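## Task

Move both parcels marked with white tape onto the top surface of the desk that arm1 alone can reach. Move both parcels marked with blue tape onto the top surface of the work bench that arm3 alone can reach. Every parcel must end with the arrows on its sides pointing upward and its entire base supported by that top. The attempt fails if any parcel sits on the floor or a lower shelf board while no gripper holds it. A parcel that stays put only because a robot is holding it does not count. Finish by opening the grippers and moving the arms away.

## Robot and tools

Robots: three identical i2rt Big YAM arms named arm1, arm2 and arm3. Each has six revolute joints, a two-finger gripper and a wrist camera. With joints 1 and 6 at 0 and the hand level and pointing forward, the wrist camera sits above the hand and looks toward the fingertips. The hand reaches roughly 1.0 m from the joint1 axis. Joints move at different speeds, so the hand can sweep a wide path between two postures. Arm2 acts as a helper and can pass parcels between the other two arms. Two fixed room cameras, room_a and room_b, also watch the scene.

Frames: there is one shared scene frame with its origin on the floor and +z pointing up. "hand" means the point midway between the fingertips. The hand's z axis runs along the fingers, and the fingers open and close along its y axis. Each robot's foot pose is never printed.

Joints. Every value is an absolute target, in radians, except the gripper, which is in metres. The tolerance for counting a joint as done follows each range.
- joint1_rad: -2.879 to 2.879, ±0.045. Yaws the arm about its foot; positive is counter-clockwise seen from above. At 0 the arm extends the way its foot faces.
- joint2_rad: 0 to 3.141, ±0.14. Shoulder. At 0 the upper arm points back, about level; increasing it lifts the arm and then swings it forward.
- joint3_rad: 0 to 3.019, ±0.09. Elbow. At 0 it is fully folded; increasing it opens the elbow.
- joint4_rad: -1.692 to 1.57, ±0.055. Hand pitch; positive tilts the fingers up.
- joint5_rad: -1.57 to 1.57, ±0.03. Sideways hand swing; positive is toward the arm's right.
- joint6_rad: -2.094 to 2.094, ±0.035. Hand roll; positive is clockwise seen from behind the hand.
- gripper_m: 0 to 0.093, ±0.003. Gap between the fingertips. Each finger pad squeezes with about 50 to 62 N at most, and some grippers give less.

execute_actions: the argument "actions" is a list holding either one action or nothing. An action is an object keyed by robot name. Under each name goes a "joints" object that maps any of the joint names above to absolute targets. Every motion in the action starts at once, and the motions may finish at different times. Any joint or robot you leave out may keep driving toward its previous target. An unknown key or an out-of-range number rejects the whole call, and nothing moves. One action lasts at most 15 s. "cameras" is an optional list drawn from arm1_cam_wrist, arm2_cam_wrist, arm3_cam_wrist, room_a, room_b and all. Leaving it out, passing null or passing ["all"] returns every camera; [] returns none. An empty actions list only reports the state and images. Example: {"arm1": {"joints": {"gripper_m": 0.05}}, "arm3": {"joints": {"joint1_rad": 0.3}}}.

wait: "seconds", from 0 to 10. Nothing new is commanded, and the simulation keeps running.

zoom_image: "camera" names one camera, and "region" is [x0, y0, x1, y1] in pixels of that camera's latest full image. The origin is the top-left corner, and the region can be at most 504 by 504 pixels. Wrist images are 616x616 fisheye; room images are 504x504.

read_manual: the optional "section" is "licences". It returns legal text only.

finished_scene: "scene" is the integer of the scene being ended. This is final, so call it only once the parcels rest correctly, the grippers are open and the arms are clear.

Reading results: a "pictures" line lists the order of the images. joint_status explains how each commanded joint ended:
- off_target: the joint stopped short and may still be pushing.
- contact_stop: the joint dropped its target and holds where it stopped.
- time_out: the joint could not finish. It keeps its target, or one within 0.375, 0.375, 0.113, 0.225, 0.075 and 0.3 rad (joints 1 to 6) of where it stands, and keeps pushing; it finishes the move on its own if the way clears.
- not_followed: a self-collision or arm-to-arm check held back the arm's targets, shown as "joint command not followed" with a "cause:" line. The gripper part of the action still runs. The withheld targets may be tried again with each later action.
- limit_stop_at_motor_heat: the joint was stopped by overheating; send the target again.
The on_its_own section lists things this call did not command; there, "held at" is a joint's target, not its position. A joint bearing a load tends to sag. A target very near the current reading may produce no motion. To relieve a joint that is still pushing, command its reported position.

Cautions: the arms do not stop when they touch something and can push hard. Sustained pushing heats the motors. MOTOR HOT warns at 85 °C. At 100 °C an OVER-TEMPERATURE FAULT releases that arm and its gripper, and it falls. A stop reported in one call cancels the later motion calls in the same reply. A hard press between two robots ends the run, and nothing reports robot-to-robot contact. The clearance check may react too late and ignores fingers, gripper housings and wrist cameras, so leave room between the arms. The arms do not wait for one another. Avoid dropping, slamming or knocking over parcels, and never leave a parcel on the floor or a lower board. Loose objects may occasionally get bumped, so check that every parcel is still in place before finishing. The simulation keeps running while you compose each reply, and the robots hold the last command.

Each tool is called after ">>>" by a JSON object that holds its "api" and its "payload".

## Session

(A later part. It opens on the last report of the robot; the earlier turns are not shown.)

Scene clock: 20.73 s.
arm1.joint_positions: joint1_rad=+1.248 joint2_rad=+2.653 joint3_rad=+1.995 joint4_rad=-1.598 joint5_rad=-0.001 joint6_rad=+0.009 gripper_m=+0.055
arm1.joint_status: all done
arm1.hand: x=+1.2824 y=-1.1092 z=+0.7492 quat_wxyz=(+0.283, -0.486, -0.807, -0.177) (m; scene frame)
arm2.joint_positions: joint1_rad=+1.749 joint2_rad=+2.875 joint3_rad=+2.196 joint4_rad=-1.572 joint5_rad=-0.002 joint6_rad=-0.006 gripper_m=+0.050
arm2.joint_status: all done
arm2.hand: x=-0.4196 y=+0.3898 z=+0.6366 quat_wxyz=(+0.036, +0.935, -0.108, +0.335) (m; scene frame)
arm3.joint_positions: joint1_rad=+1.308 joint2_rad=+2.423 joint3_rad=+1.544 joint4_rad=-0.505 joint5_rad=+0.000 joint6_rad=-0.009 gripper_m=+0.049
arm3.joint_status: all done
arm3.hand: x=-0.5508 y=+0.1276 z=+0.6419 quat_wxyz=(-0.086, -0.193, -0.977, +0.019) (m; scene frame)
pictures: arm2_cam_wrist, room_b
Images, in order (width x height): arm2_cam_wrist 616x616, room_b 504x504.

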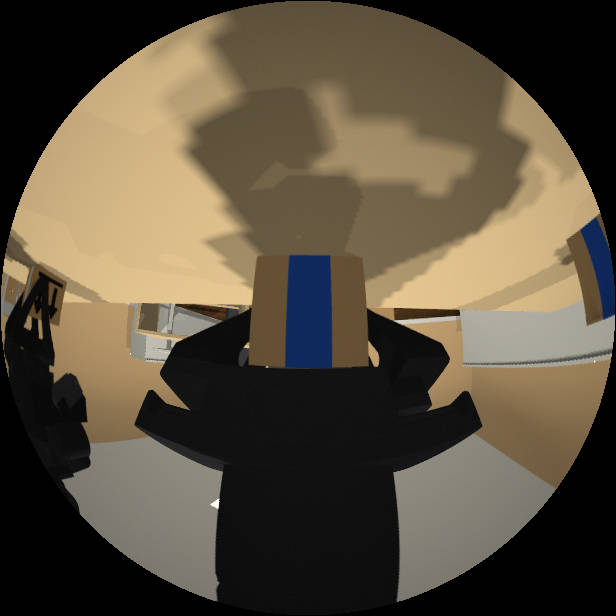

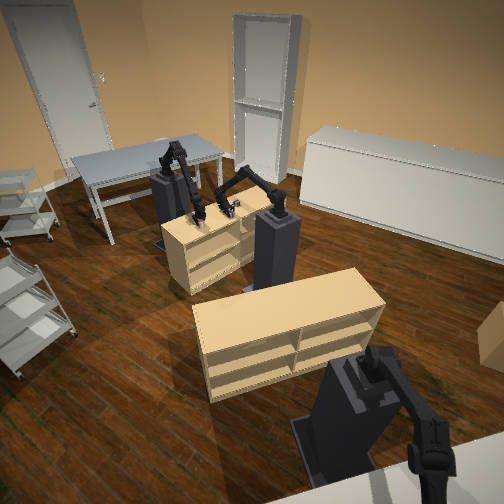

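>>> {"api": "execute_actions", "payload": {"actions": [{"arm1":{"joints":{"gripper_m":0.093}},"arm2":{"joints":{"joint2_rad":2.9}},"arm3":{"joints":{"joint2_rad":2.41,"gripper_m":0.093}}}], "cameras": []}}

>>> {"api": "execute_actions", "payload": {"actions": [{"arm1":{"joints":{"joint2_rad":1.9}},"arm2":{"joints":{"gripper_m":0.093}},"arm3":{"joints":{"joint2_rad":1.9}}}], "cameras": ["arm2_cam_wrist"]}}

>>> {"api": "execute_actions", "payload": {"actions": [{"arm1":{"joints":{"joint3_rad":1.6,"joint2_rad":1.4,"joint4_rad":-1.3}},"arm2":{"joints":{"joint2_rad":2.3}},"arm3":{"joints":{"joint2_rad":0.9,"joint3_rad":1.0,"joint4_rad":-1.2}}}], "cameras": ["arm3_cam_wrist","arm1_cam_wrist"]}}

>>> {"api": "zoom_image", "payload": {"camera": "arm3_cam_wrist", "region": [140,130,340,260]}}

Scene clock: 21.87 s.
arm1.joint_positions: joint1_rad=+1.248 joint2_rad=+2.653 joint3_rad=+1.995 joint4_rad=-1.598 joint5_rad=-0.001 joint6_rad=+0.009 gripper_m=+0.093
arm1.joint_status: all done
arm1.hand: x=+1.2824 y=-1.1092 z=+0.7492 quat_wxyz=(+0.283, -0.486, -0.808, -0.177) (m; scene frame)
arm2.joint_positions: joint1_rad=+1.749 joint2_rad=+2.875 joint3_rad=+2.196 joint4_rad=-1.572 joint5_rad=-0.002 joint6_rad=-0.006 gripper_m=+0.050
arm2.joint_status: all done
arm2.hand: x=-0.4194 y=+0.3897 z=+0.6364 quat_wxyz=(+0.036, +0.935, -0.108, +0.335) (m; scene frame)
arm3.joint_positions: joint1_rad=+1.308 joint2_rad=+2.423 joint3_rad=+1.544 joint4_rad=-0.505 joint5_rad=+0.000 joint6_rad=-0.009 gripper_m=+0.093
arm3.joint_status: all done
arm3.hand: x=-0.5508 y=+0.1276 z=+0.6419 quat_wxyz=(-0.086, -0.193, -0.977, +0.019) (m; scene frame)
pictures: none
No camera images: the call's "cameras" was empty. Leave "cameras" out to get every camera's image.

Scene clock: 23.77 s.
arm1.joint_positions: joint1_rad=+1.248 joint2_rad=+1.918 joint3_rad=+2.010 joint4_rad=-1.599 joint5_rad=-0.001 joint6_rad=+0.009 gripper_m=+0.093
arm1.joint_status: all done
arm1.hand: x=+1.3113 y=-1.1775 z=+1.1783 quat_wxyz=(-0.034, -0.518, -0.855, +0.010) (m; scene frame)
arm2.joint_positions: joint1_rad=+1.749 joint2_rad=+2.892 joint3_rad=+2.196 joint4_rad=-1.572 joint5_rad=+0.000 joint6_rad=-0.003 gripper_m=+0.093
arm2.joint_status: all done
arm2.hand: x=-0.4126 y=+0.3885 z=+0.6275 quat_wxyz=(+0.035, +0.932, -0.109, +0.343) (m; scene frame)
arm3.joint_positions: joint1_rad=+1.308 joint2_rad=+1.913 joint3_rad=+1.548 joint4_rad=-0.505 joint5_rad=+0.000 joint6_rad=-0.009 gripper_m=+0.093
arm3.joint_status: all done
arm3.hand: x=-0.4667 y=+0.0932 z=+0.9879 quat_wxyz=(-0.331, -0.182, -0.923, +0.070) (m; scene frame)
pictures: arm2_cam_wrist
Images, in order (width x height): arm2_cam_wrist 616x616.

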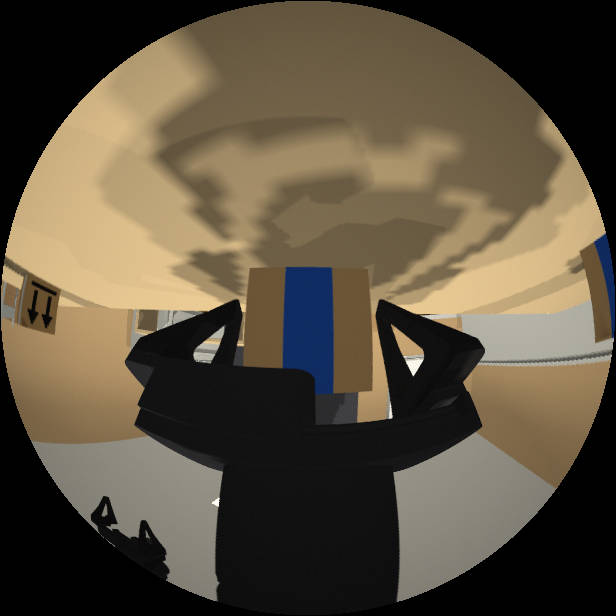

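Scene clock: 25.53 s.
arm1.joint_positions: joint1_rad=+1.248 joint2_rad=+1.402 joint3_rad=+1.586 joint4_rad=-1.321 joint5_rad=-0.001 joint6_rad=+0.009 gripper_m=+0.093
arm1.joint_status: all done
arm1.hand: x=+1.2594 y=-1.0839 z=+1.2867 quat_wxyz=(-0.191, -0.507, -0.834, +0.104) (m; scene frame)
arm2.joint_positions: joint1_rad=+1.749 joint2_rad=+2.320 joint3_rad=+2.201 joint4_rad=-1.568 joint5_rad=+0.000 joint6_rad=-0.003 gripper_m=+0.093
arm2.joint_status: all done
arm2.hand: x=-0.5516 y=+0.4174 z=+0.9741 quat_wxyz=(+0.001, +0.992, -0.115, +0.061) (m; scene frame)
arm3.joint_positions: joint1_rad=+1.308 joint2_rad=+0.896 joint3_rad=+1.002 joint4_rad=-1.187 joint5_rad=+0.000 joint6_rad=-0.009 gripper_m=+0.093
arm3.joint_status: all done
arm3.hand: x=-0.8285 y=+0.2463 z=+1.1445 quat_wxyz=(-0.233, -0.188, -0.953, +0.050) (m; scene frame)
pictures: arm1_cam_wrist, arm3_cam_wrist
Images, in order (width x height): arm1_cam_wrist 616x616, arm3_cam_wrist 616x616.

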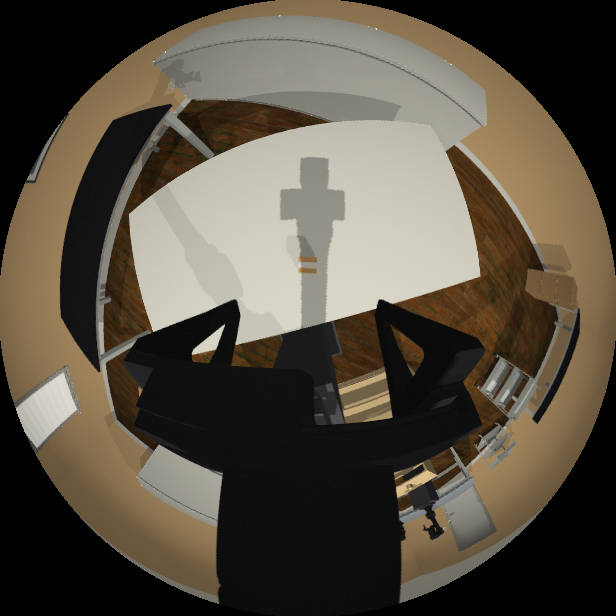

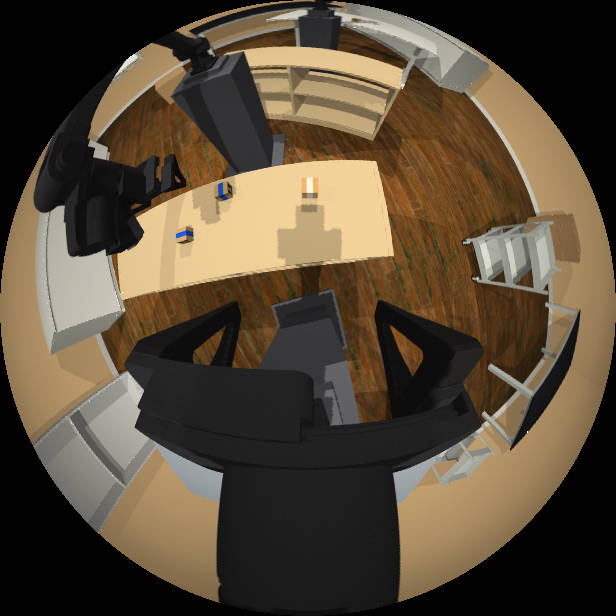

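Region (140, 130, 340, 260) of arm3_cam_wrist's 616x616 image, scaled by 2.520, with more detail than that image has; it fills the top 328 rows of this view, and the rest is white.

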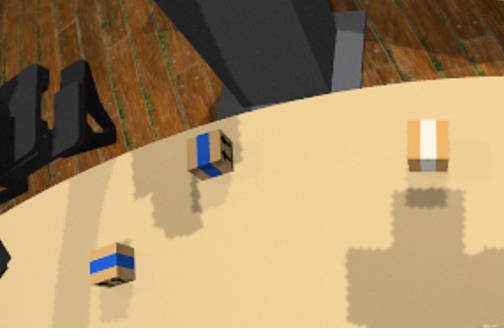

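>>> {"api": "execute_actions", "payload": {"actions": [{"arm1":{"joints":{"joint1_rad":-1.0,"joint2_rad":1.1,"joint3_rad":1.2}},"arm2":{"joints":{"joint1_rad":2.18,"joint2_rad":2.2,"joint3_rad":1.63,"joint4_rad":-0.51,"joint6_rad":0.59}},"arm3":{"joints":{"joint1_rad":2.03,"joint2_rad":0.75,"joint3_rad":0.9,"joint4_rad":-1.45,"joint6_rad":0.7}}}], "cameras": []}}

>>> {"api": "execute_actions", "payload": {"actions": [{"arm2":{"joints":{"joint2_rad":2.41}},"arm3":{"joints":{"joint2_rad":2.38,"joint3_rad":1.8,"joint4_rad":-0.69}}}], "cameras": ["arm2_cam_wrist","arm3_cam_wrist"]}}

Scene clock: 28.40 s.
arm1.joint_positions: joint1_rad=-0.999 joint2_rad=+1.106 joint3_rad=+1.189 joint4_rad=-1.311 joint5_rad=+0.001 joint6_rad=+0.008 gripper_m=+0.093
arm1.joint_status: all done
arm1.hand: x=+0.6539 y=-0.5690 z=+1.2161 quat_wxyz=(+0.018, -0.982, +0.095, +0.162) (m; scene frame)
arm2.joint_positions: joint1_rad=+2.178 joint2_rad=+2.217 joint3_rad=+1.608 joint4_rad=-0.530 joint5_rad=+0.000 joint6_rad=+0.583 gripper_m=+0.093
arm2.joint_status: all done
arm2.hand: x=-0.5947 y=+0.1213 z=+0.8481 quat_wxyz=(+0.076, +0.960, -0.187, -0.195) (m; scene frame)
arm3.joint_positions: joint1_rad=+2.024 joint2_rad=+0.744 joint3_rad=+0.896 joint4_rad=-1.436 joint5_rad=+0.000 joint6_rad=+0.689 gripper_m=+0.093
arm3.joint_status: all done
arm3.hand: x=-0.9116 y=+0.4496 z=+1.1121 quat_wxyz=(-0.120, -0.184, -0.973, -0.068) (m; scene frame)
pictures: none
No camera images: the call's "cameras" was empty. Leave "cameras" out to get every camera's image.

Scene clock: 30.50 s.
arm1.joint_positions: joint1_rad=-0.999 joint2_rad=+1.106 joint3_rad=+1.189 joint4_rad=-1.311 joint5_rad=+0.001 joint6_rad=+0.008 gripper_m=+0.093
arm1.joint_status: not commanded
arm1.hand: x=+0.6539 y=-0.5690 z=+1.2161 quat_wxyz=(+0.018, -0.982, +0.095, +0.162) (m; scene frame)
arm2.joint_positions: joint1_rad=+2.178 joint2_rad=+2.425 joint3_rad=+1.603 joint4_rad=-0.521 joint5_rad=+0.000 joint6_rad=+0.583 gripper_m=+0.093
arm2.joint_status: all done
arm2.hand: x=-0.5422 y=+0.1329 z=+0.7077 quat_wxyz=(+0.038, +0.976, -0.191, -0.102) (m; scene frame)
arm3.joint_positions: joint1_rad=+2.024 joint2_rad=+2.409 joint3_rad=+1.759 joint4_rad=-0.699 joint5_rad=+0.000 joint6_rad=+0.690 gripper_m=+0.093
arm3.joint_status: all done
arm3.hand: x=-0.4683 y=+0.5967 z=+0.7113 quat_wxyz=(-0.092, -0.185, -0.977, -0.053) (m; scene frame)
pictures: arm2_cam_wrist, arm3_cam_wrist
Images, in order (width x height): arm2_cam_wrist 616x616, arm3_cam_wrist 616x616.

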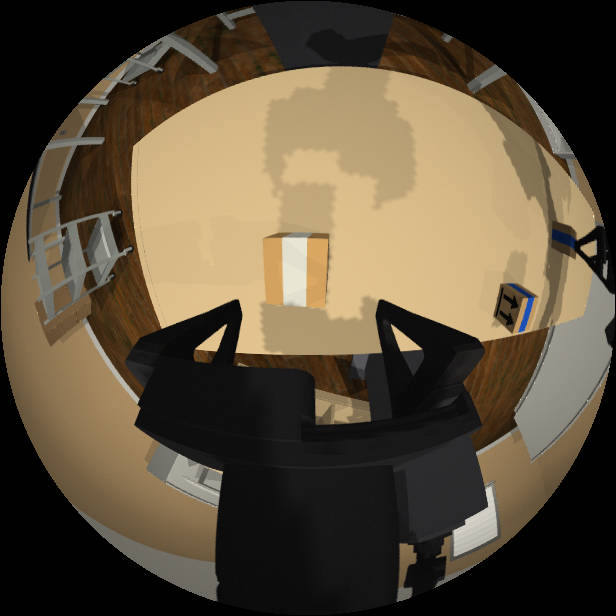

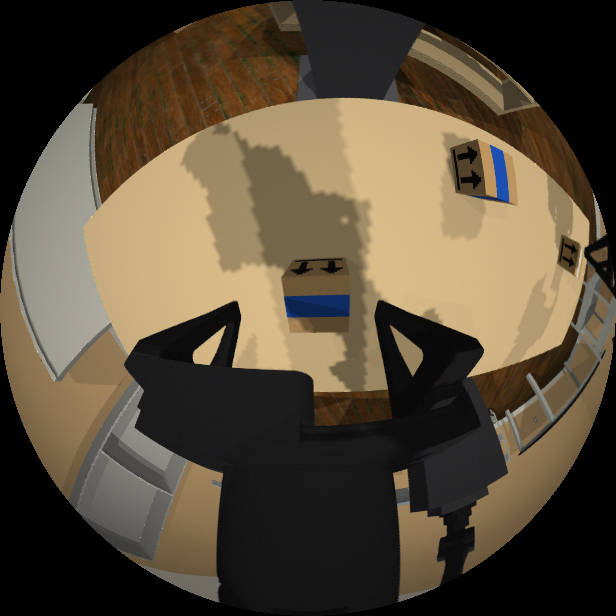

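>>> {"api": "execute_actions", "payload": {"actions": [{"arm2":{"joints":{"joint2_rad":2.56,"joint3_rad":1.71,"joint4_rad":-0.42}},"arm3":{"joints":{"joint1_rad":2.045,"joint2_rad":2.46,"joint3_rad":1.69,"joint4_rad":-0.54}}}], "cameras": ["arm2_cam_wrist","arm3_cam_wrist"]}}

Scene clock: 31.93 s.
arm1.joint_positions: joint1_rad=-0.999 joint2_rad=+1.106 joint3_rad=+1.189 joint4_rad=-1.311 joint5_rad=+0.001 joint6_rad=+0.008 gripper_m=+0.093
arm1.joint_status: not commanded
arm1.hand: x=+0.6539 y=-0.5690 z=+1.2161 quat_wxyz=(+0.018, -0.982, +0.095, +0.162) (m; scene frame)
arm2.joint_positions: joint1_rad=+2.178 joint2_rad=+2.576 joint3_rad=+1.693 joint4_rad=-0.433 joint5_rad=+0.000 joint6_rad=+0.583 gripper_m=+0.093
arm2.joint_status: all done
arm2.hand: x=-0.5564 y=+0.1306 z=+0.6421 quat_wxyz=(+0.043, +0.974, -0.190, -0.115) (m; scene frame)
arm3.joint_positions: joint1_rad=+2.039 joint2_rad=+2.473 joint3_rad=+1.686 joint4_rad=-0.558 joint5_rad=+0.000 joint6_rad=+0.690 gripper_m=+0.093
arm3.joint_status: all done
arm3.hand: x=-0.4927 y=+0.6001 z=+0.6504 quat_wxyz=(-0.093, -0.178, -0.978, -0.055) (m; scene frame)
pictures: arm2_cam_wrist, arm3_cam_wrist
Images, in order (width x height): arm2_cam_wrist 616x616, arm3_cam_wrist 616x616.

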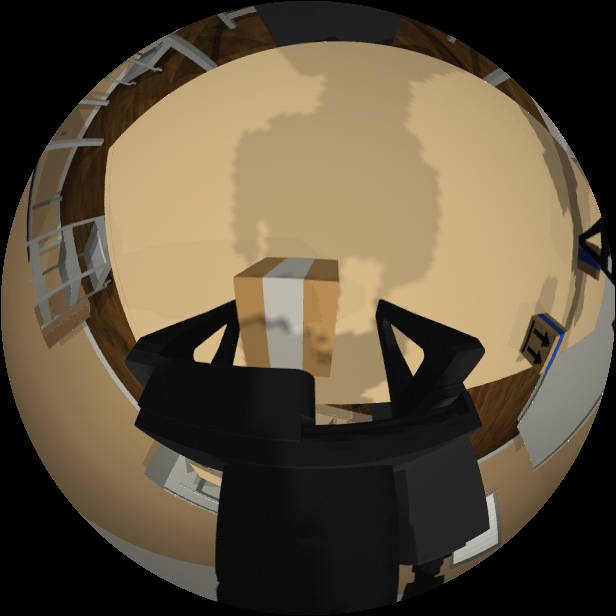

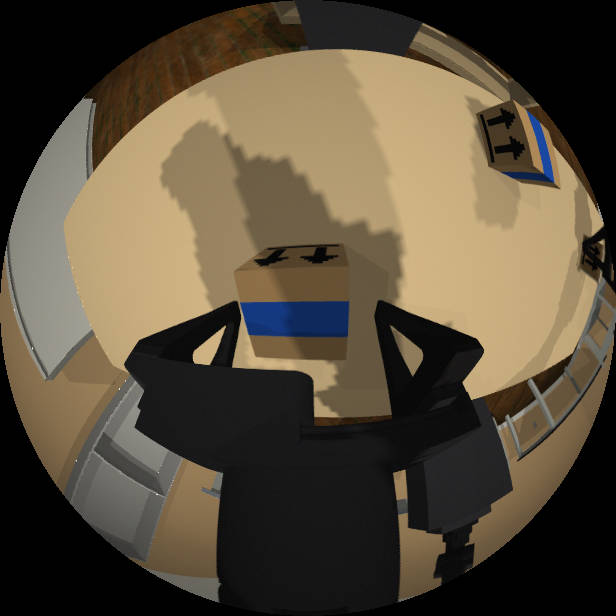

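>>> {"api": "execute_actions", "payload": {"actions": [{"arm2":{"joints":{"joint1_rad":2.205,"joint2_rad":2.6}},"arm3":{"joints":{"joint1_rad":2.055,"joint2_rad":2.5,"joint4_rad":-0.49}}}], "cameras": ["arm2_cam_wrist","arm3_cam_wrist"]}}

>>> {"api": "execute_actions", "payload": {"actions": [{"arm2":{"joints":{"gripper_m":0.04}},"arm3":{"joints":{"gripper_m":0.04}}}], "cameras": ["arm2_cam_wrist","arm3_cam_wrist"]}}

Scene clock: 32.93 s.
arm1.joint_positions: joint1_rad=-0.999 joint2_rad=+1.106 joint3_rad=+1.189 joint4_rad=-1.311 joint5_rad=+0.001 joint6_rad=+0.008 gripper_m=+0.093
arm1.joint_status: not commanded
arm1.hand: x=+0.6539 y=-0.5690 z=+1.2161 quat_wxyz=(+0.018, -0.982, +0.095, +0.162) (m; scene frame)
arm2.joint_positions: joint1_rad=+2.204 joint2_rad=+2.590 joint3_rad=+1.693 joint4_rad=-0.433 joint5_rad=+0.003 joint6_rad=+0.583 gripper_m=+0.093
arm2.joint_status: all done
arm2.hand: x=-0.5473 y=+0.1146 z=+0.6327 quat_wxyz=(+0.041, +0.977, -0.177, -0.108) (m; scene frame)
arm3.joint_positions: joint1_rad=+2.047 joint2_rad=+2.486 joint3_rad=+1.686 joint4_rad=-0.506 joint5_rad=+0.002 joint6_rad=+0.690 gripper_m=+0.093
arm3.joint_status: all done
arm3.hand: x=-0.4868 y=+0.6079 z=+0.6448 quat_wxyz=(-0.110, -0.173, -0.977, -0.064) (m; scene frame)
pictures: arm2_cam_wrist, arm3_cam_wrist
Images, in order (width x height): arm2_cam_wrist 616x616, arm3_cam_wrist 616x616.

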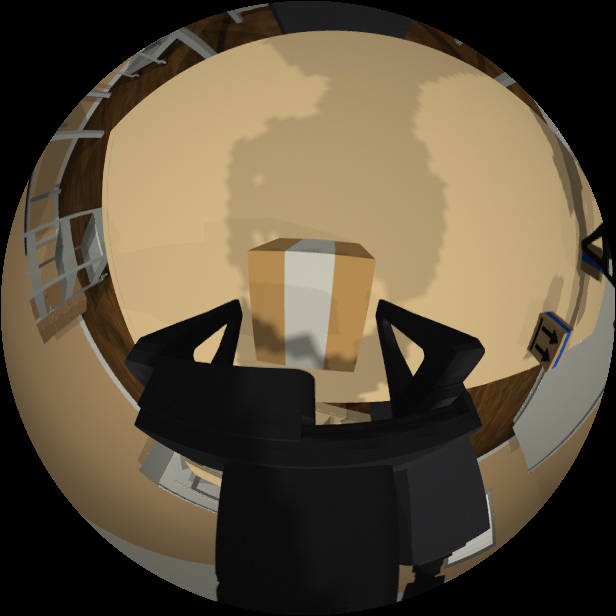

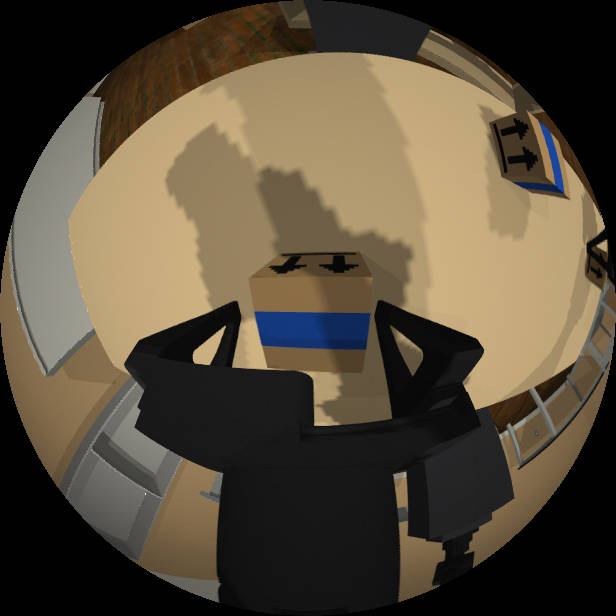

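Scene clock: 33.53 s.
arm1.joint_positions: joint1_rad=-0.999 joint2_rad=+1.106 joint3_rad=+1.189 joint4_rad=-1.311 joint5_rad=+0.001 joint6_rad=+0.008 gripper_m=+0.093
arm1.joint_status: not commanded
arm1.hand: x=+0.6539 y=-0.5690 z=+1.2161 quat_wxyz=(+0.018, -0.982, +0.095, +0.162) (m; scene frame)
arm2.joint_positions: joint1_rad=+2.204 joint2_rad=+2.591 joint3_rad=+1.693 joint4_rad=-0.433 joint5_rad=+0.002 joint6_rad=+0.583 gripper_m=+0.050
arm2.joint_status: gripper_m off_target (ended at +0.050, target +0.040)
arm2.hand: x=-0.5469 y=+0.1146 z=+0.6322 quat_wxyz=(+0.041, +0.977, -0.178, -0.108) (m; scene frame)
arm3.joint_positions: joint1_rad=+2.048 joint2_rad=+2.489 joint3_rad=+1.686 joint4_rad=-0.506 joint5_rad=+0.002 joint6_rad=+0.690 gripper_m=+0.049
arm3.joint_status: gripper_m off_target (ended at +0.049, target +0.040)
arm3.hand: x=-0.4878 y=+0.6079 z=+0.6430 quat_wxyz=(-0.109, -0.173, -0.977, -0.063) (m; scene frame)
pictures: arm2_cam_wrist, arm3_cam_wrist
Images, in order (width x height): arm2_cam_wrist 616x616, arm3_cam_wrist 616x616.

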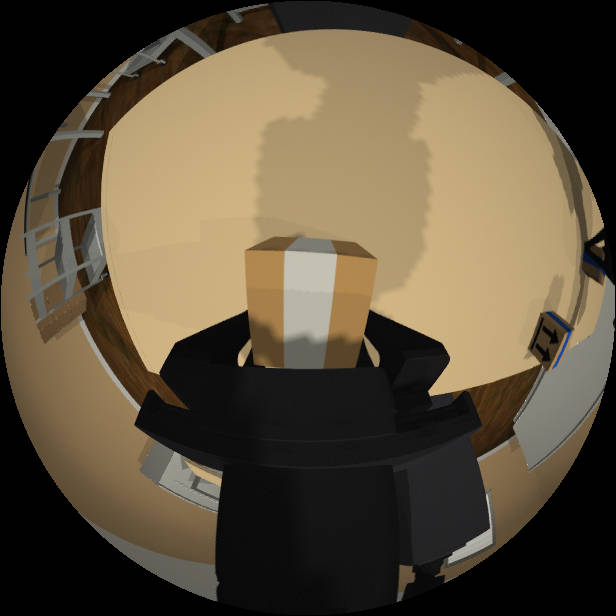

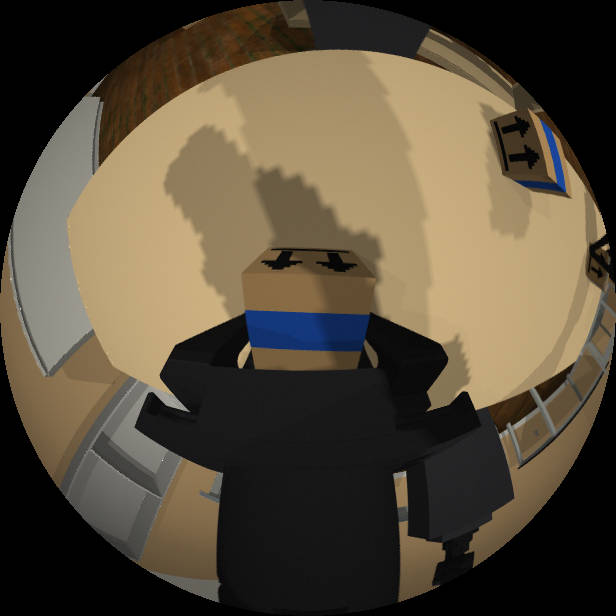

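>>> {"api": "execute_actions", "payload": {"actions": [{"arm2":{"joints":{"joint2_rad":2.1}},"arm3":{"joints":{"joint2_rad":2.0}}}], "cameras": []}}

>>> {"api": "execute_actions", "payload": {"actions": [{"arm2":{"joints":{"joint2_rad":1.5,"joint3_rad":1.2,"joint4_rad":-1.0,"joint6_rad":0}},"arm3":{"joints":{"joint2_rad":1.2,"joint3_rad":1.2,"joint4_rad":-1.3}}}], "cameras": []}}

>>> {"api": "execute_actions", "payload": {"actions": [{"arm2":{"joints":{"joint1_rad":-1.9}},"arm3":{"joints":{"joint1_rad":-2.05}}}], "cameras": ["arm2_cam_wrist","arm3_cam_wrist","room_b"]}}

Scene clock: 35.73 s.
arm1.joint_positions: joint1_rad=-0.999 joint2_rad=+1.106 joint3_rad=+1.189 joint4_rad=-1.311 joint5_rad=+0.001 joint6_rad=+0.008 gripper_m=+0.093
arm1.joint_status: not commanded
arm1.hand: x=+0.6539 y=-0.5690 z=+1.2161 quat_wxyz=(+0.018, -0.982, +0.095, +0.162) (m; scene frame)
arm2.joint_positions: joint1_rad=+2.204 joint2_rad=+2.120 joint3_rad=+1.688 joint4_rad=-0.427 joint5_rad=+0.002 joint6_rad=+0.584 gripper_m=+0.050
arm2.joint_status: all done
arm2.hand: x=-0.6554 y=+0.0873 z=+0.9700 quat_wxyz=(+0.131, +0.924, -0.167, -0.318) (m; scene frame)
arm3.joint_positions: joint1_rad=+2.048 joint2_rad=+2.023 joint3_rad=+1.676 joint4_rad=-0.500 joint5_rad=+0.002 joint6_rad=+0.690 gripper_m=+0.049
arm3.joint_status: all done
arm3.hand: x=-0.4110 y=+0.6333 z=+0.9753 quat_wxyz=(-0.304, -0.164, -0.922, -0.174) (m; scene frame)
pictures: none
No camera images: the call's "cameras" was empty. Leave "cameras" out to get every camera's image.

Scene clock: 37.37 s.
arm1.joint_positions: joint1_rad=-0.999 joint2_rad=+1.106 joint3_rad=+1.189 joint4_rad=-1.311 joint5_rad=+0.001 joint6_rad=+0.008 gripper_m=+0.093
arm1.joint_status: not commanded
arm1.hand: x=+0.6539 y=-0.5690 z=+1.2161 quat_wxyz=(+0.018, -0.982, +0.095, +0.162) (m; scene frame)
arm2.joint_positions: joint1_rad=+2.204 joint2_rad=+1.497 joint3_rad=+1.190 joint4_rad=-0.988 joint5_rad=+0.002 joint6_rad=+0.008 gripper_m=+0.050
arm2.joint_status: all done
arm2.hand: x=-0.3710 y=+0.1511 z=+1.0621 quat_wxyz=(+0.011, +0.985, +0.107, -0.132) (m; scene frame)
arm3.joint_positions: joint1_rad=+2.048 joint2_rad=+1.198 joint3_rad=+1.199 joint4_rad=-1.288 joint5_rad=+0.002 joint6_rad=+0.690 gripper_m=+0.049
arm3.joint_status: all done
arm3.hand: x=-0.7606 y=+0.5087 z=+1.1242 quat_wxyz=(-0.119, -0.173, -0.975, -0.069) (m; scene frame)
pictures: none
No camera images: the call's "cameras" was empty. Leave "cameras" out to get every camera's image.

Scene clock: 40.47 s.
arm1.joint_positions: joint1_rad=-0.999 joint2_rad=+1.106 joint3_rad=+1.189 joint4_rad=-1.311 joint5_rad=+0.001 joint6_rad=+0.008 gripper_m=+0.093
arm1.joint_status: not commanded
arm1.hand: x=+0.6539 y=-0.5690 z=+1.2161 quat_wxyz=(+0.018, -0.982, +0.095, +0.162) (m; scene frame)
arm2.joint_positions: joint1_rad=-1.906 joint2_rad=+1.507 joint3_rad=+1.190 joint4_rad=-0.988 joint5_rad=+0.001 joint6_rad=+0.006 gripper_m=+0.050
arm2.joint_status: all done
arm2.hand: x=+0.4714 y=-0.0756 z=+1.0621 quat_wxyz=(-0.126, -0.365, -0.922, +0.043) (m; scene frame)
arm3.joint_positions: joint1_rad=-2.050 joint2_rad=+1.206 joint3_rad=+1.199 joint4_rad=-1.288 joint5_rad=+0.000 joint6_rad=+0.690 gripper_m=+0.049
arm3.joint_status: all done
arm3.hand: x=-1.4618 y=+0.6075 z=+1.1288 quat_wxyz=(-0.008, -0.786, +0.602, +0.142) (m; scene frame)
pictures: arm2_cam_wrist, arm3_cam_wrist, room_b
Images, in order (width x height): arm2_cam_wrist 616x616, arm3_cam_wrist 616x616, room_b 504x504.

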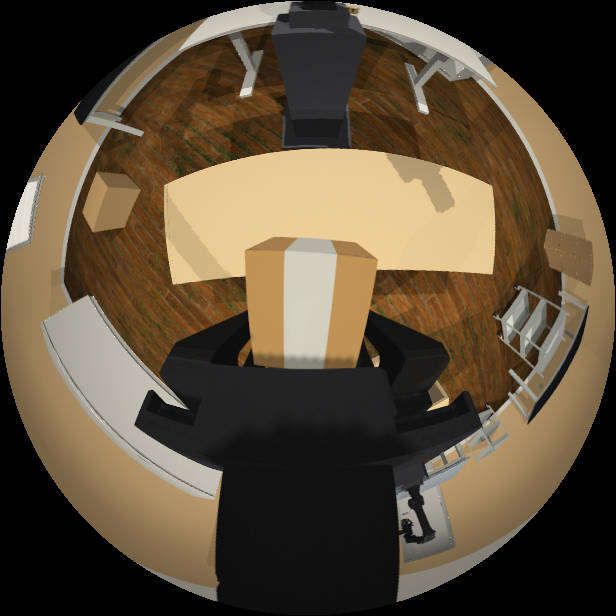

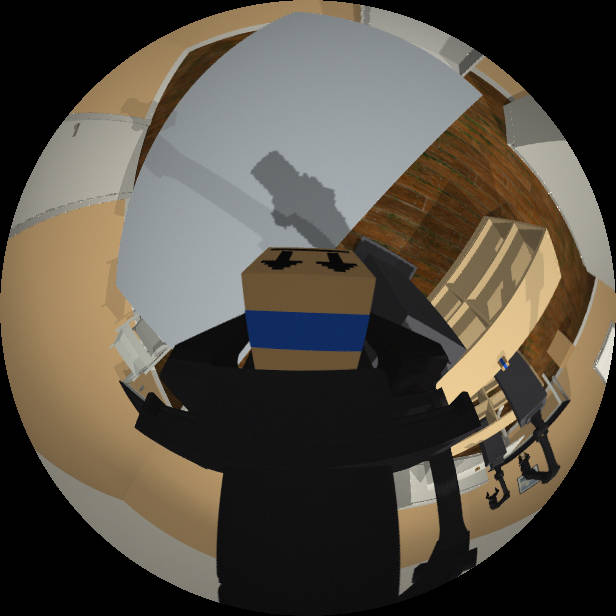

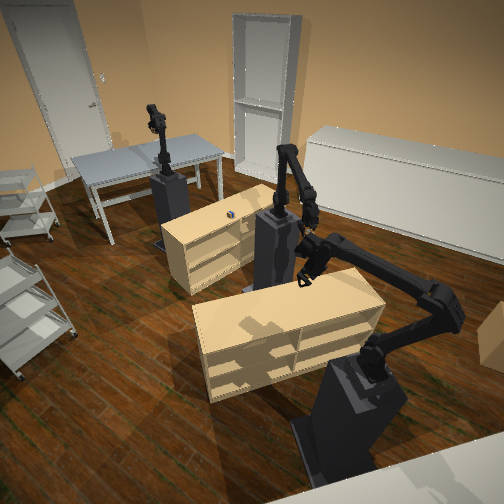

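>>> {"api": "execute_actions", "payload": {"actions": [{"arm1":{"joints":{"joint1_rad":-0.6}},"arm2":{"joints":{"joint1_rad":-1.93,"joint2_rad":2.36,"joint3_rad":1.63,"joint4_rad":-0.53}},"arm3":{"joints":{"joint2_rad":1.97,"joint3_rad":1.33,"joint4_rad":-0.56}}}], "cameras": ["arm2_cam_wrist","room_b"]}}

>>> {"api": "zoom_image", "payload": {"camera": "room_b", "region": [260,230,360,320]}}

Scene clock: 42.53 s.
arm1.joint_positions: joint1_rad=-0.600 joint2_rad=+1.106 joint3_rad=+1.189 joint4_rad=-1.311 joint5_rad=+0.001 joint6_rad=+0.008 gripper_m=+0.093
arm1.joint_status: all done
arm1.hand: x=+0.6557 y=-0.7180 z=+1.2157 quat_wxyz=(-0.018, -0.982, -0.101, +0.161) (m; scene frame)
arm2.joint_positions: joint1_rad=-1.927 joint2_rad=+2.374 joint3_rad=+1.595 joint4_rad=-0.546 joint5_rad=+0.001 joint6_rad=+0.006 gripper_m=+0.050
arm2.joint_status: all done
arm2.hand: x=+0.5967 y=-0.2044 z=+0.7428 quat_wxyz=(-0.115, -0.374, -0.919, +0.040) (m; scene frame)
arm3.joint_positions: joint1_rad=-2.050 joint2_rad=+2.002 joint3_rad=+1.296 joint4_rad=-0.580 joint5_rad=+0.000 joint6_rad=+0.690 gripper_m=+0.049
arm3.joint_status: all done
arm3.hand: x=-1.6302 y=+0.7247 z=+0.8235 quat_wxyz=(-0.008, -0.786, +0.601, +0.146) (m; scene frame)
pictures: arm2_cam_wrist, room_b
Images, in order (width x height): arm2_cam_wrist 616x616, room_b 504x504.

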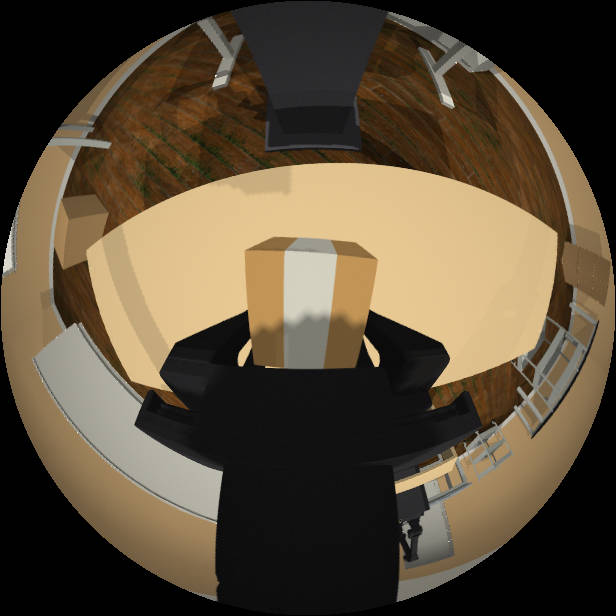

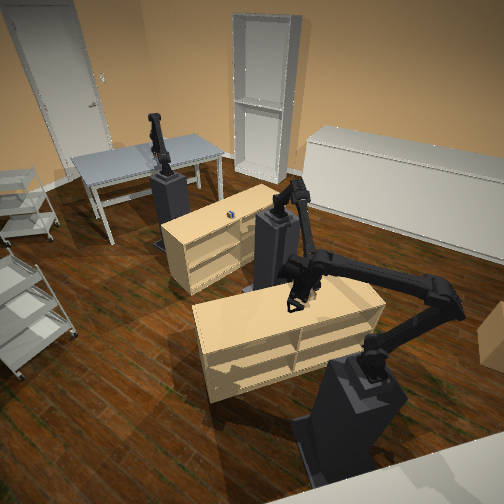

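Region (260, 230, 360, 320) of room_b's 504x504 image, scaled by 5.040, with more detail than that image has; it fills the top 454 rows of this view, and the rest is white.

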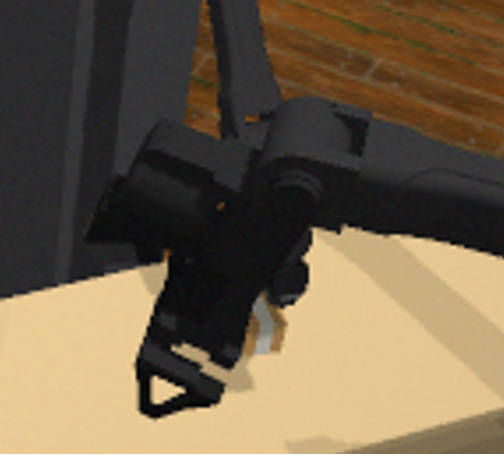

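>>> {"api": "execute_actions", "payload": {"actions": [{"arm1":{"joints":{"joint1_rad":-0.2}},"arm2":{"joints":{"joint2_rad":2.48,"joint3_rad":1.66,"joint4_rad":-0.45}},"arm3":{"joints":{"joint2_rad":2.05,"joint4_rad":-0.55}}}], "cameras": ["arm2_cam_wrist","room_b"]}}

>>> {"api": "zoom_image", "payload": {"camera": "room_b", "region": [260,240,360,330]}}

Scene clock: 43.80 s.
arm1.joint_positions: joint1_rad=-0.200 joint2_rad=+1.106 joint3_rad=+1.189 joint4_rad=-1.311 joint5_rad=+0.001 joint6_rad=+0.008 gripper_m=+0.093
arm1.joint_status: all done
arm1.hand: x=+0.7155 y=-0.8549 z=+1.2162 quat_wxyz=(-0.053, -0.942, -0.293, +0.154) (m; scene frame)
arm2.joint_positions: joint1_rad=-1.927 joint2_rad=+2.500 joint3_rad=+1.638 joint4_rad=-0.465 joint5_rad=+0.001 joint6_rad=+0.006 gripper_m=+0.050
arm2.joint_status: all done
arm2.hand: x=+0.5978 y=-0.2043 z=+0.6793 quat_wxyz=(-0.114, -0.374, -0.919, +0.040) (m; scene frame)
arm3.joint_positions: joint1_rad=-2.050 joint2_rad=+2.057 joint3_rad=+1.296 joint4_rad=-0.567 joint5_rad=+0.000 joint6_rad=+0.691 gripper_m=+0.049
arm3.joint_status: all done
arm3.hand: x=-1.6249 y=+0.7208 z=+0.7927 quat_wxyz=(-0.007, -0.788, +0.603, +0.126) (m; scene frame)
pictures: arm2_cam_wrist, room_b
Images, in order (width x height): arm2_cam_wrist 616x616, room_b 504x504.

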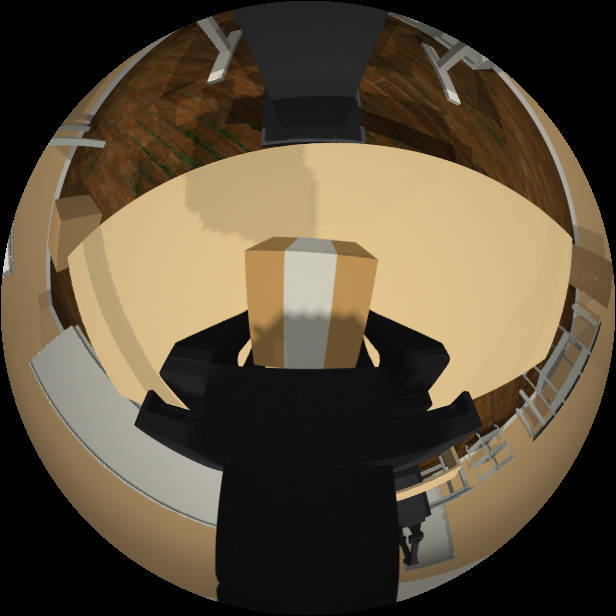

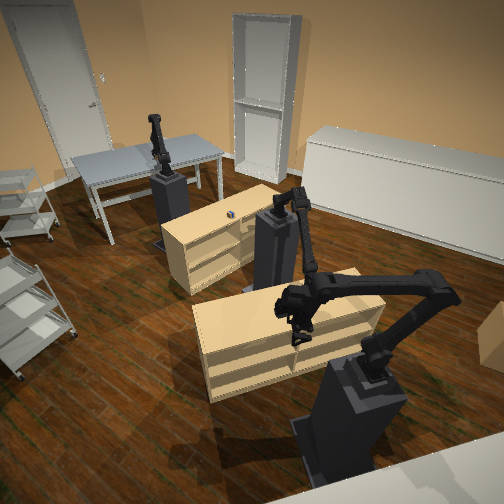

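Region (260, 240, 360, 330) of room_b's 504x504 image, scaled by 5.040, with more detail than that image has; it fills the top 454 rows of this view, and the rest is white.

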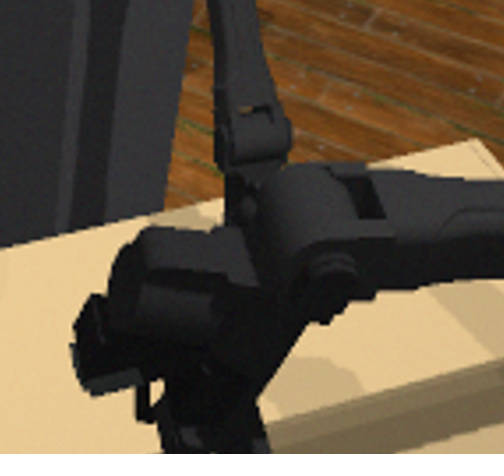

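>>> {"api": "execute_actions", "payload": {"actions": [{"arm3":{"joints":{"gripper_m":0.093}},"arm2":{"joints":{"joint2_rad":2.57,"joint3_rad":1.71,"joint4_rad":-0.43}}}]}}

Scene clock: 45.80 s.
arm1.joint_positions: joint1_rad=-0.200 joint2_rad=+1.106 joint3_rad=+1.189 joint4_rad=-1.311 joint5_rad=+0.001 joint6_rad=+0.008 gripper_m=+0.093
arm1.joint_status: not commanded
arm1.hand: x=+0.7155 y=-0.8549 z=+1.2162 quat_wxyz=(-0.053, -0.942, -0.293, +0.154) (m; scene frame)
arm2.joint_positions: joint1_rad=-1.927 joint2_rad=+2.581 joint3_rad=+1.684 joint4_rad=-0.444 joint5_rad=+0.001 joint6_rad=+0.006 gripper_m=+0.050
arm2.joint_status: all done
arm2.hand: x=+0.5977 y=-0.2036 z=+0.6418 quat_wxyz=(-0.108, -0.375, -0.920, +0.037) (m; scene frame)
arm3.joint_positions: joint1_rad=-2.050 joint2_rad=+2.056 joint3_rad=+1.298 joint4_rad=-0.564 joint5_rad=+0.000 joint6_rad=+0.691 gripper_m=+0.093
arm3.joint_status: all done
arm3.hand: x=-1.6265 y=+0.7219 z=+0.7942 quat_wxyz=(-0.007, -0.787, +0.603, +0.129) (m; scene frame)
pictures: arm1_cam_wrist, arm2_cam_wrist, arm3_cam_wrist, room_a, room_b
Images, in order (width x height): arm1_cam_wrist 616x616, arm2_cam_wrist 616x616, arm3_cam_wrist 616x616, room_a 504x504, room_b 504x504.

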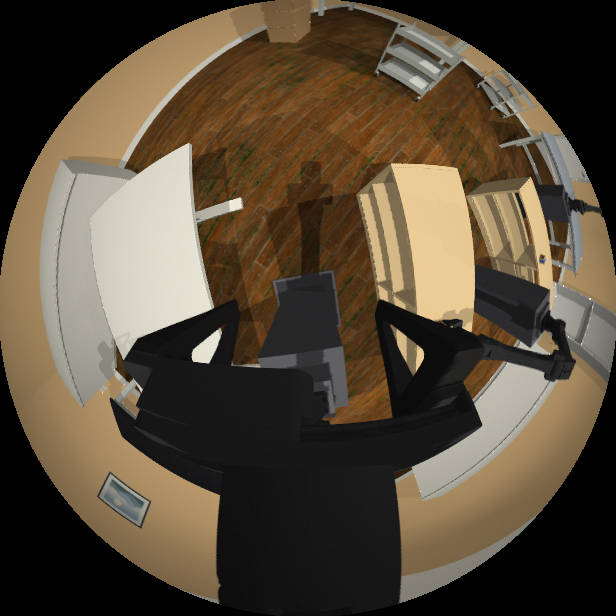

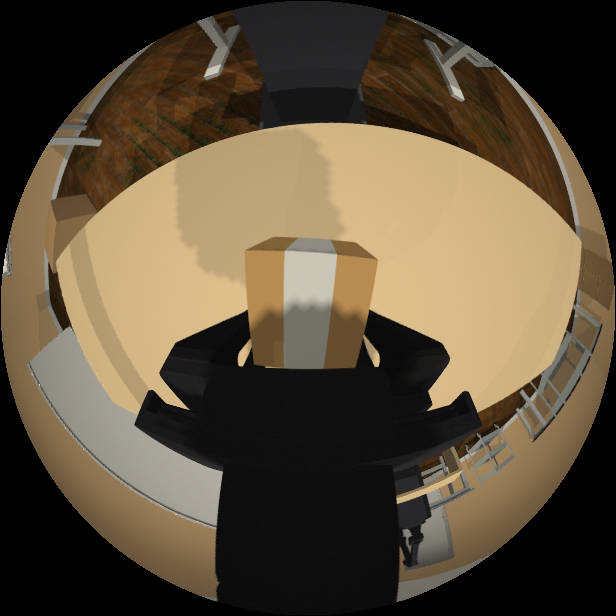

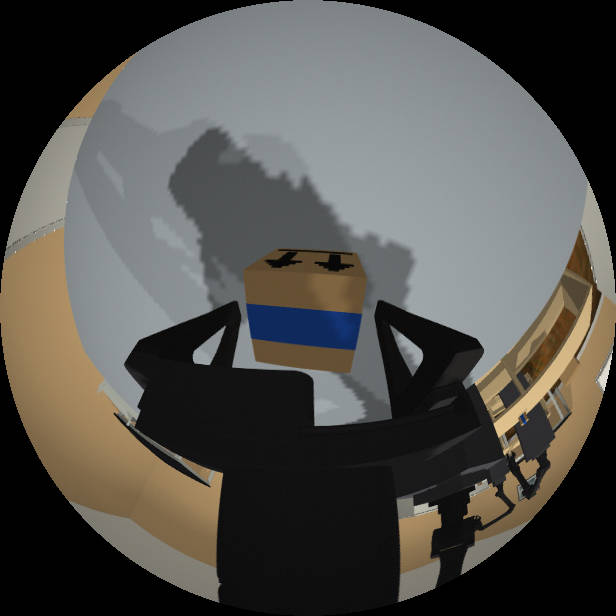

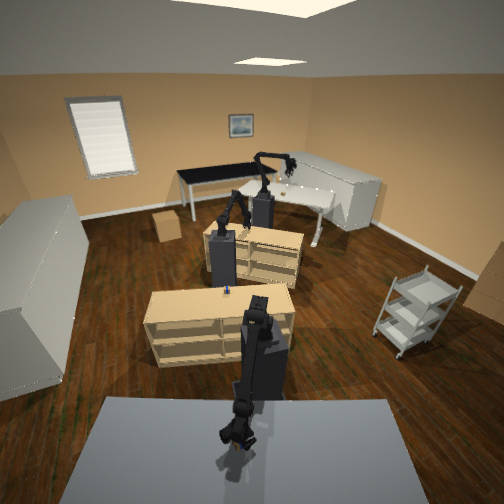

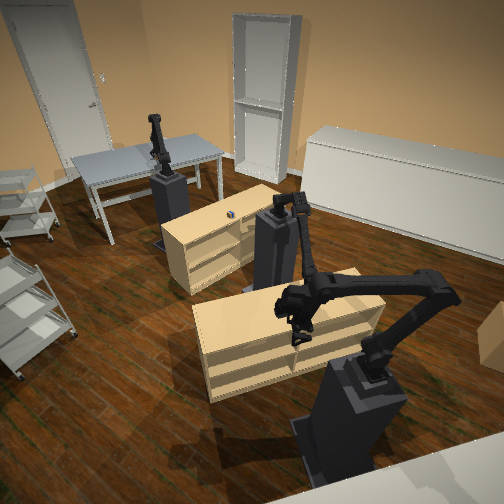

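>>> {"api": "execute_actions", "payload": {"actions": [{"arm3":{"joints":{"joint2_rad":1.5}},"arm2":{"joints":{"joint2_rad":2.61}}}], "cameras": []}}

>>> {"api": "execute_actions", "payload": {"actions": [{"arm3":{"joints":{"joint1_rad":1.73,"joint6_rad":0.26}},"arm2":{"joints":{"joint2_rad":2.65,"joint3_rad":1.74,"joint4_rad":-0.41}}}], "cameras": ["arm2_cam_wrist"]}}

Scene clock: 47.57 s.
arm1.joint_positions: joint1_rad=-0.200 joint2_rad=+1.106 joint3_rad=+1.189 joint4_rad=-1.311 joint5_rad=+0.001 joint6_rad=+0.008 gripper_m=+0.093
arm1.joint_status: not commanded
arm1.hand: x=+0.7155 y=-0.8549 z=+1.2162 quat_wxyz=(-0.053, -0.942, -0.293, +0.154) (m; scene frame)
arm2.joint_positions: joint1_rad=-1.927 joint2_rad=+2.599 joint3_rad=+1.685 joint4_rad=-0.443 joint5_rad=+0.000 joint6_rad=+0.006 gripper_m=+0.050
arm2.joint_status: all done
arm2.hand: x=+0.5931 y=-0.1991 z=+0.6304 quat_wxyz=(-0.101, -0.375, -0.921, +0.034) (m; scene frame)
arm3.joint_positions: joint1_rad=-2.050 joint2_rad=+1.505 joint3_rad=+1.298 joint4_rad=-0.564 joint5_rad=+0.000 joint6_rad=+0.691 gripper_m=+0.093
arm3.joint_status: all done
arm3.hand: x=-1.6380 y=+0.7321 z=+1.1244 quat_wxyz=(-0.017, -0.729, +0.559, +0.394) (m; scene frame)
pictures: none
No camera images: the call's "cameras" was empty. Leave "cameras" out to get every camera's image.

Scene clock: 50.50 s.
arm1.joint_positions: joint1_rad=-0.200 joint2_rad=+1.106 joint3_rad=+1.189 joint4_rad=-1.311 joint5_rad=+0.001 joint6_rad=+0.008 gripper_m=+0.093
arm1.joint_status: not commanded
arm1.hand: x=+0.7155 y=-0.8549 z=+1.2162 quat_wxyz=(-0.053, -0.942, -0.293, +0.154) (m; scene frame)
arm2.joint_positions: joint1_rad=-1.927 joint2_rad=+2.613 joint3_rad=+1.715 joint4_rad=-0.430 joint5_rad=-0.002 joint6_rad=+0.006 gripper_m=+0.050
arm2.joint_status: all done
arm2.hand: x=+0.6030 y=-0.2082 z=+0.6303 quat_wxyz=(-0.115, -0.374, -0.919, +0.038) (m; scene frame)
arm3.joint_positions: joint1_rad=+1.736 joint2_rad=+1.507 joint3_rad=+1.298 joint4_rad=-0.564 joint5_rad=+0.000 joint6_rad=+0.269 gripper_m=+0.093
arm3.joint_status: all done
arm3.hand: x=-0.5212 y=+0.3939 z=+1.1109 quat_wxyz=(-0.379, -0.111, -0.917, -0.058) (m; scene frame)
pictures: arm2_cam_wrist
Images, in order (width x height): arm2_cam_wrist 616x616.

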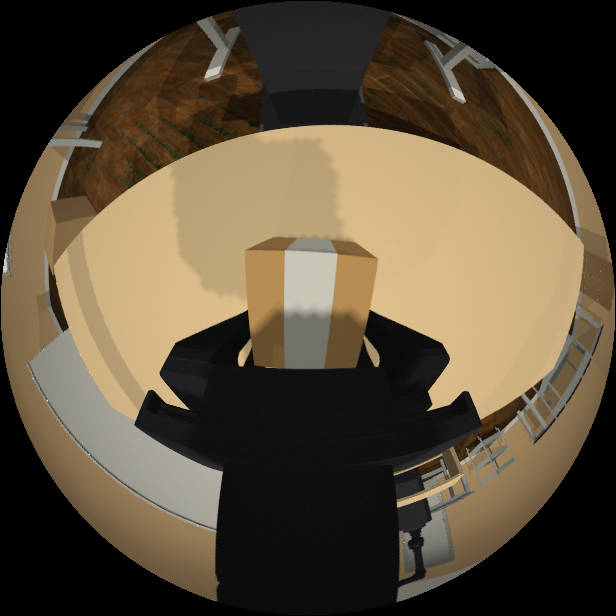

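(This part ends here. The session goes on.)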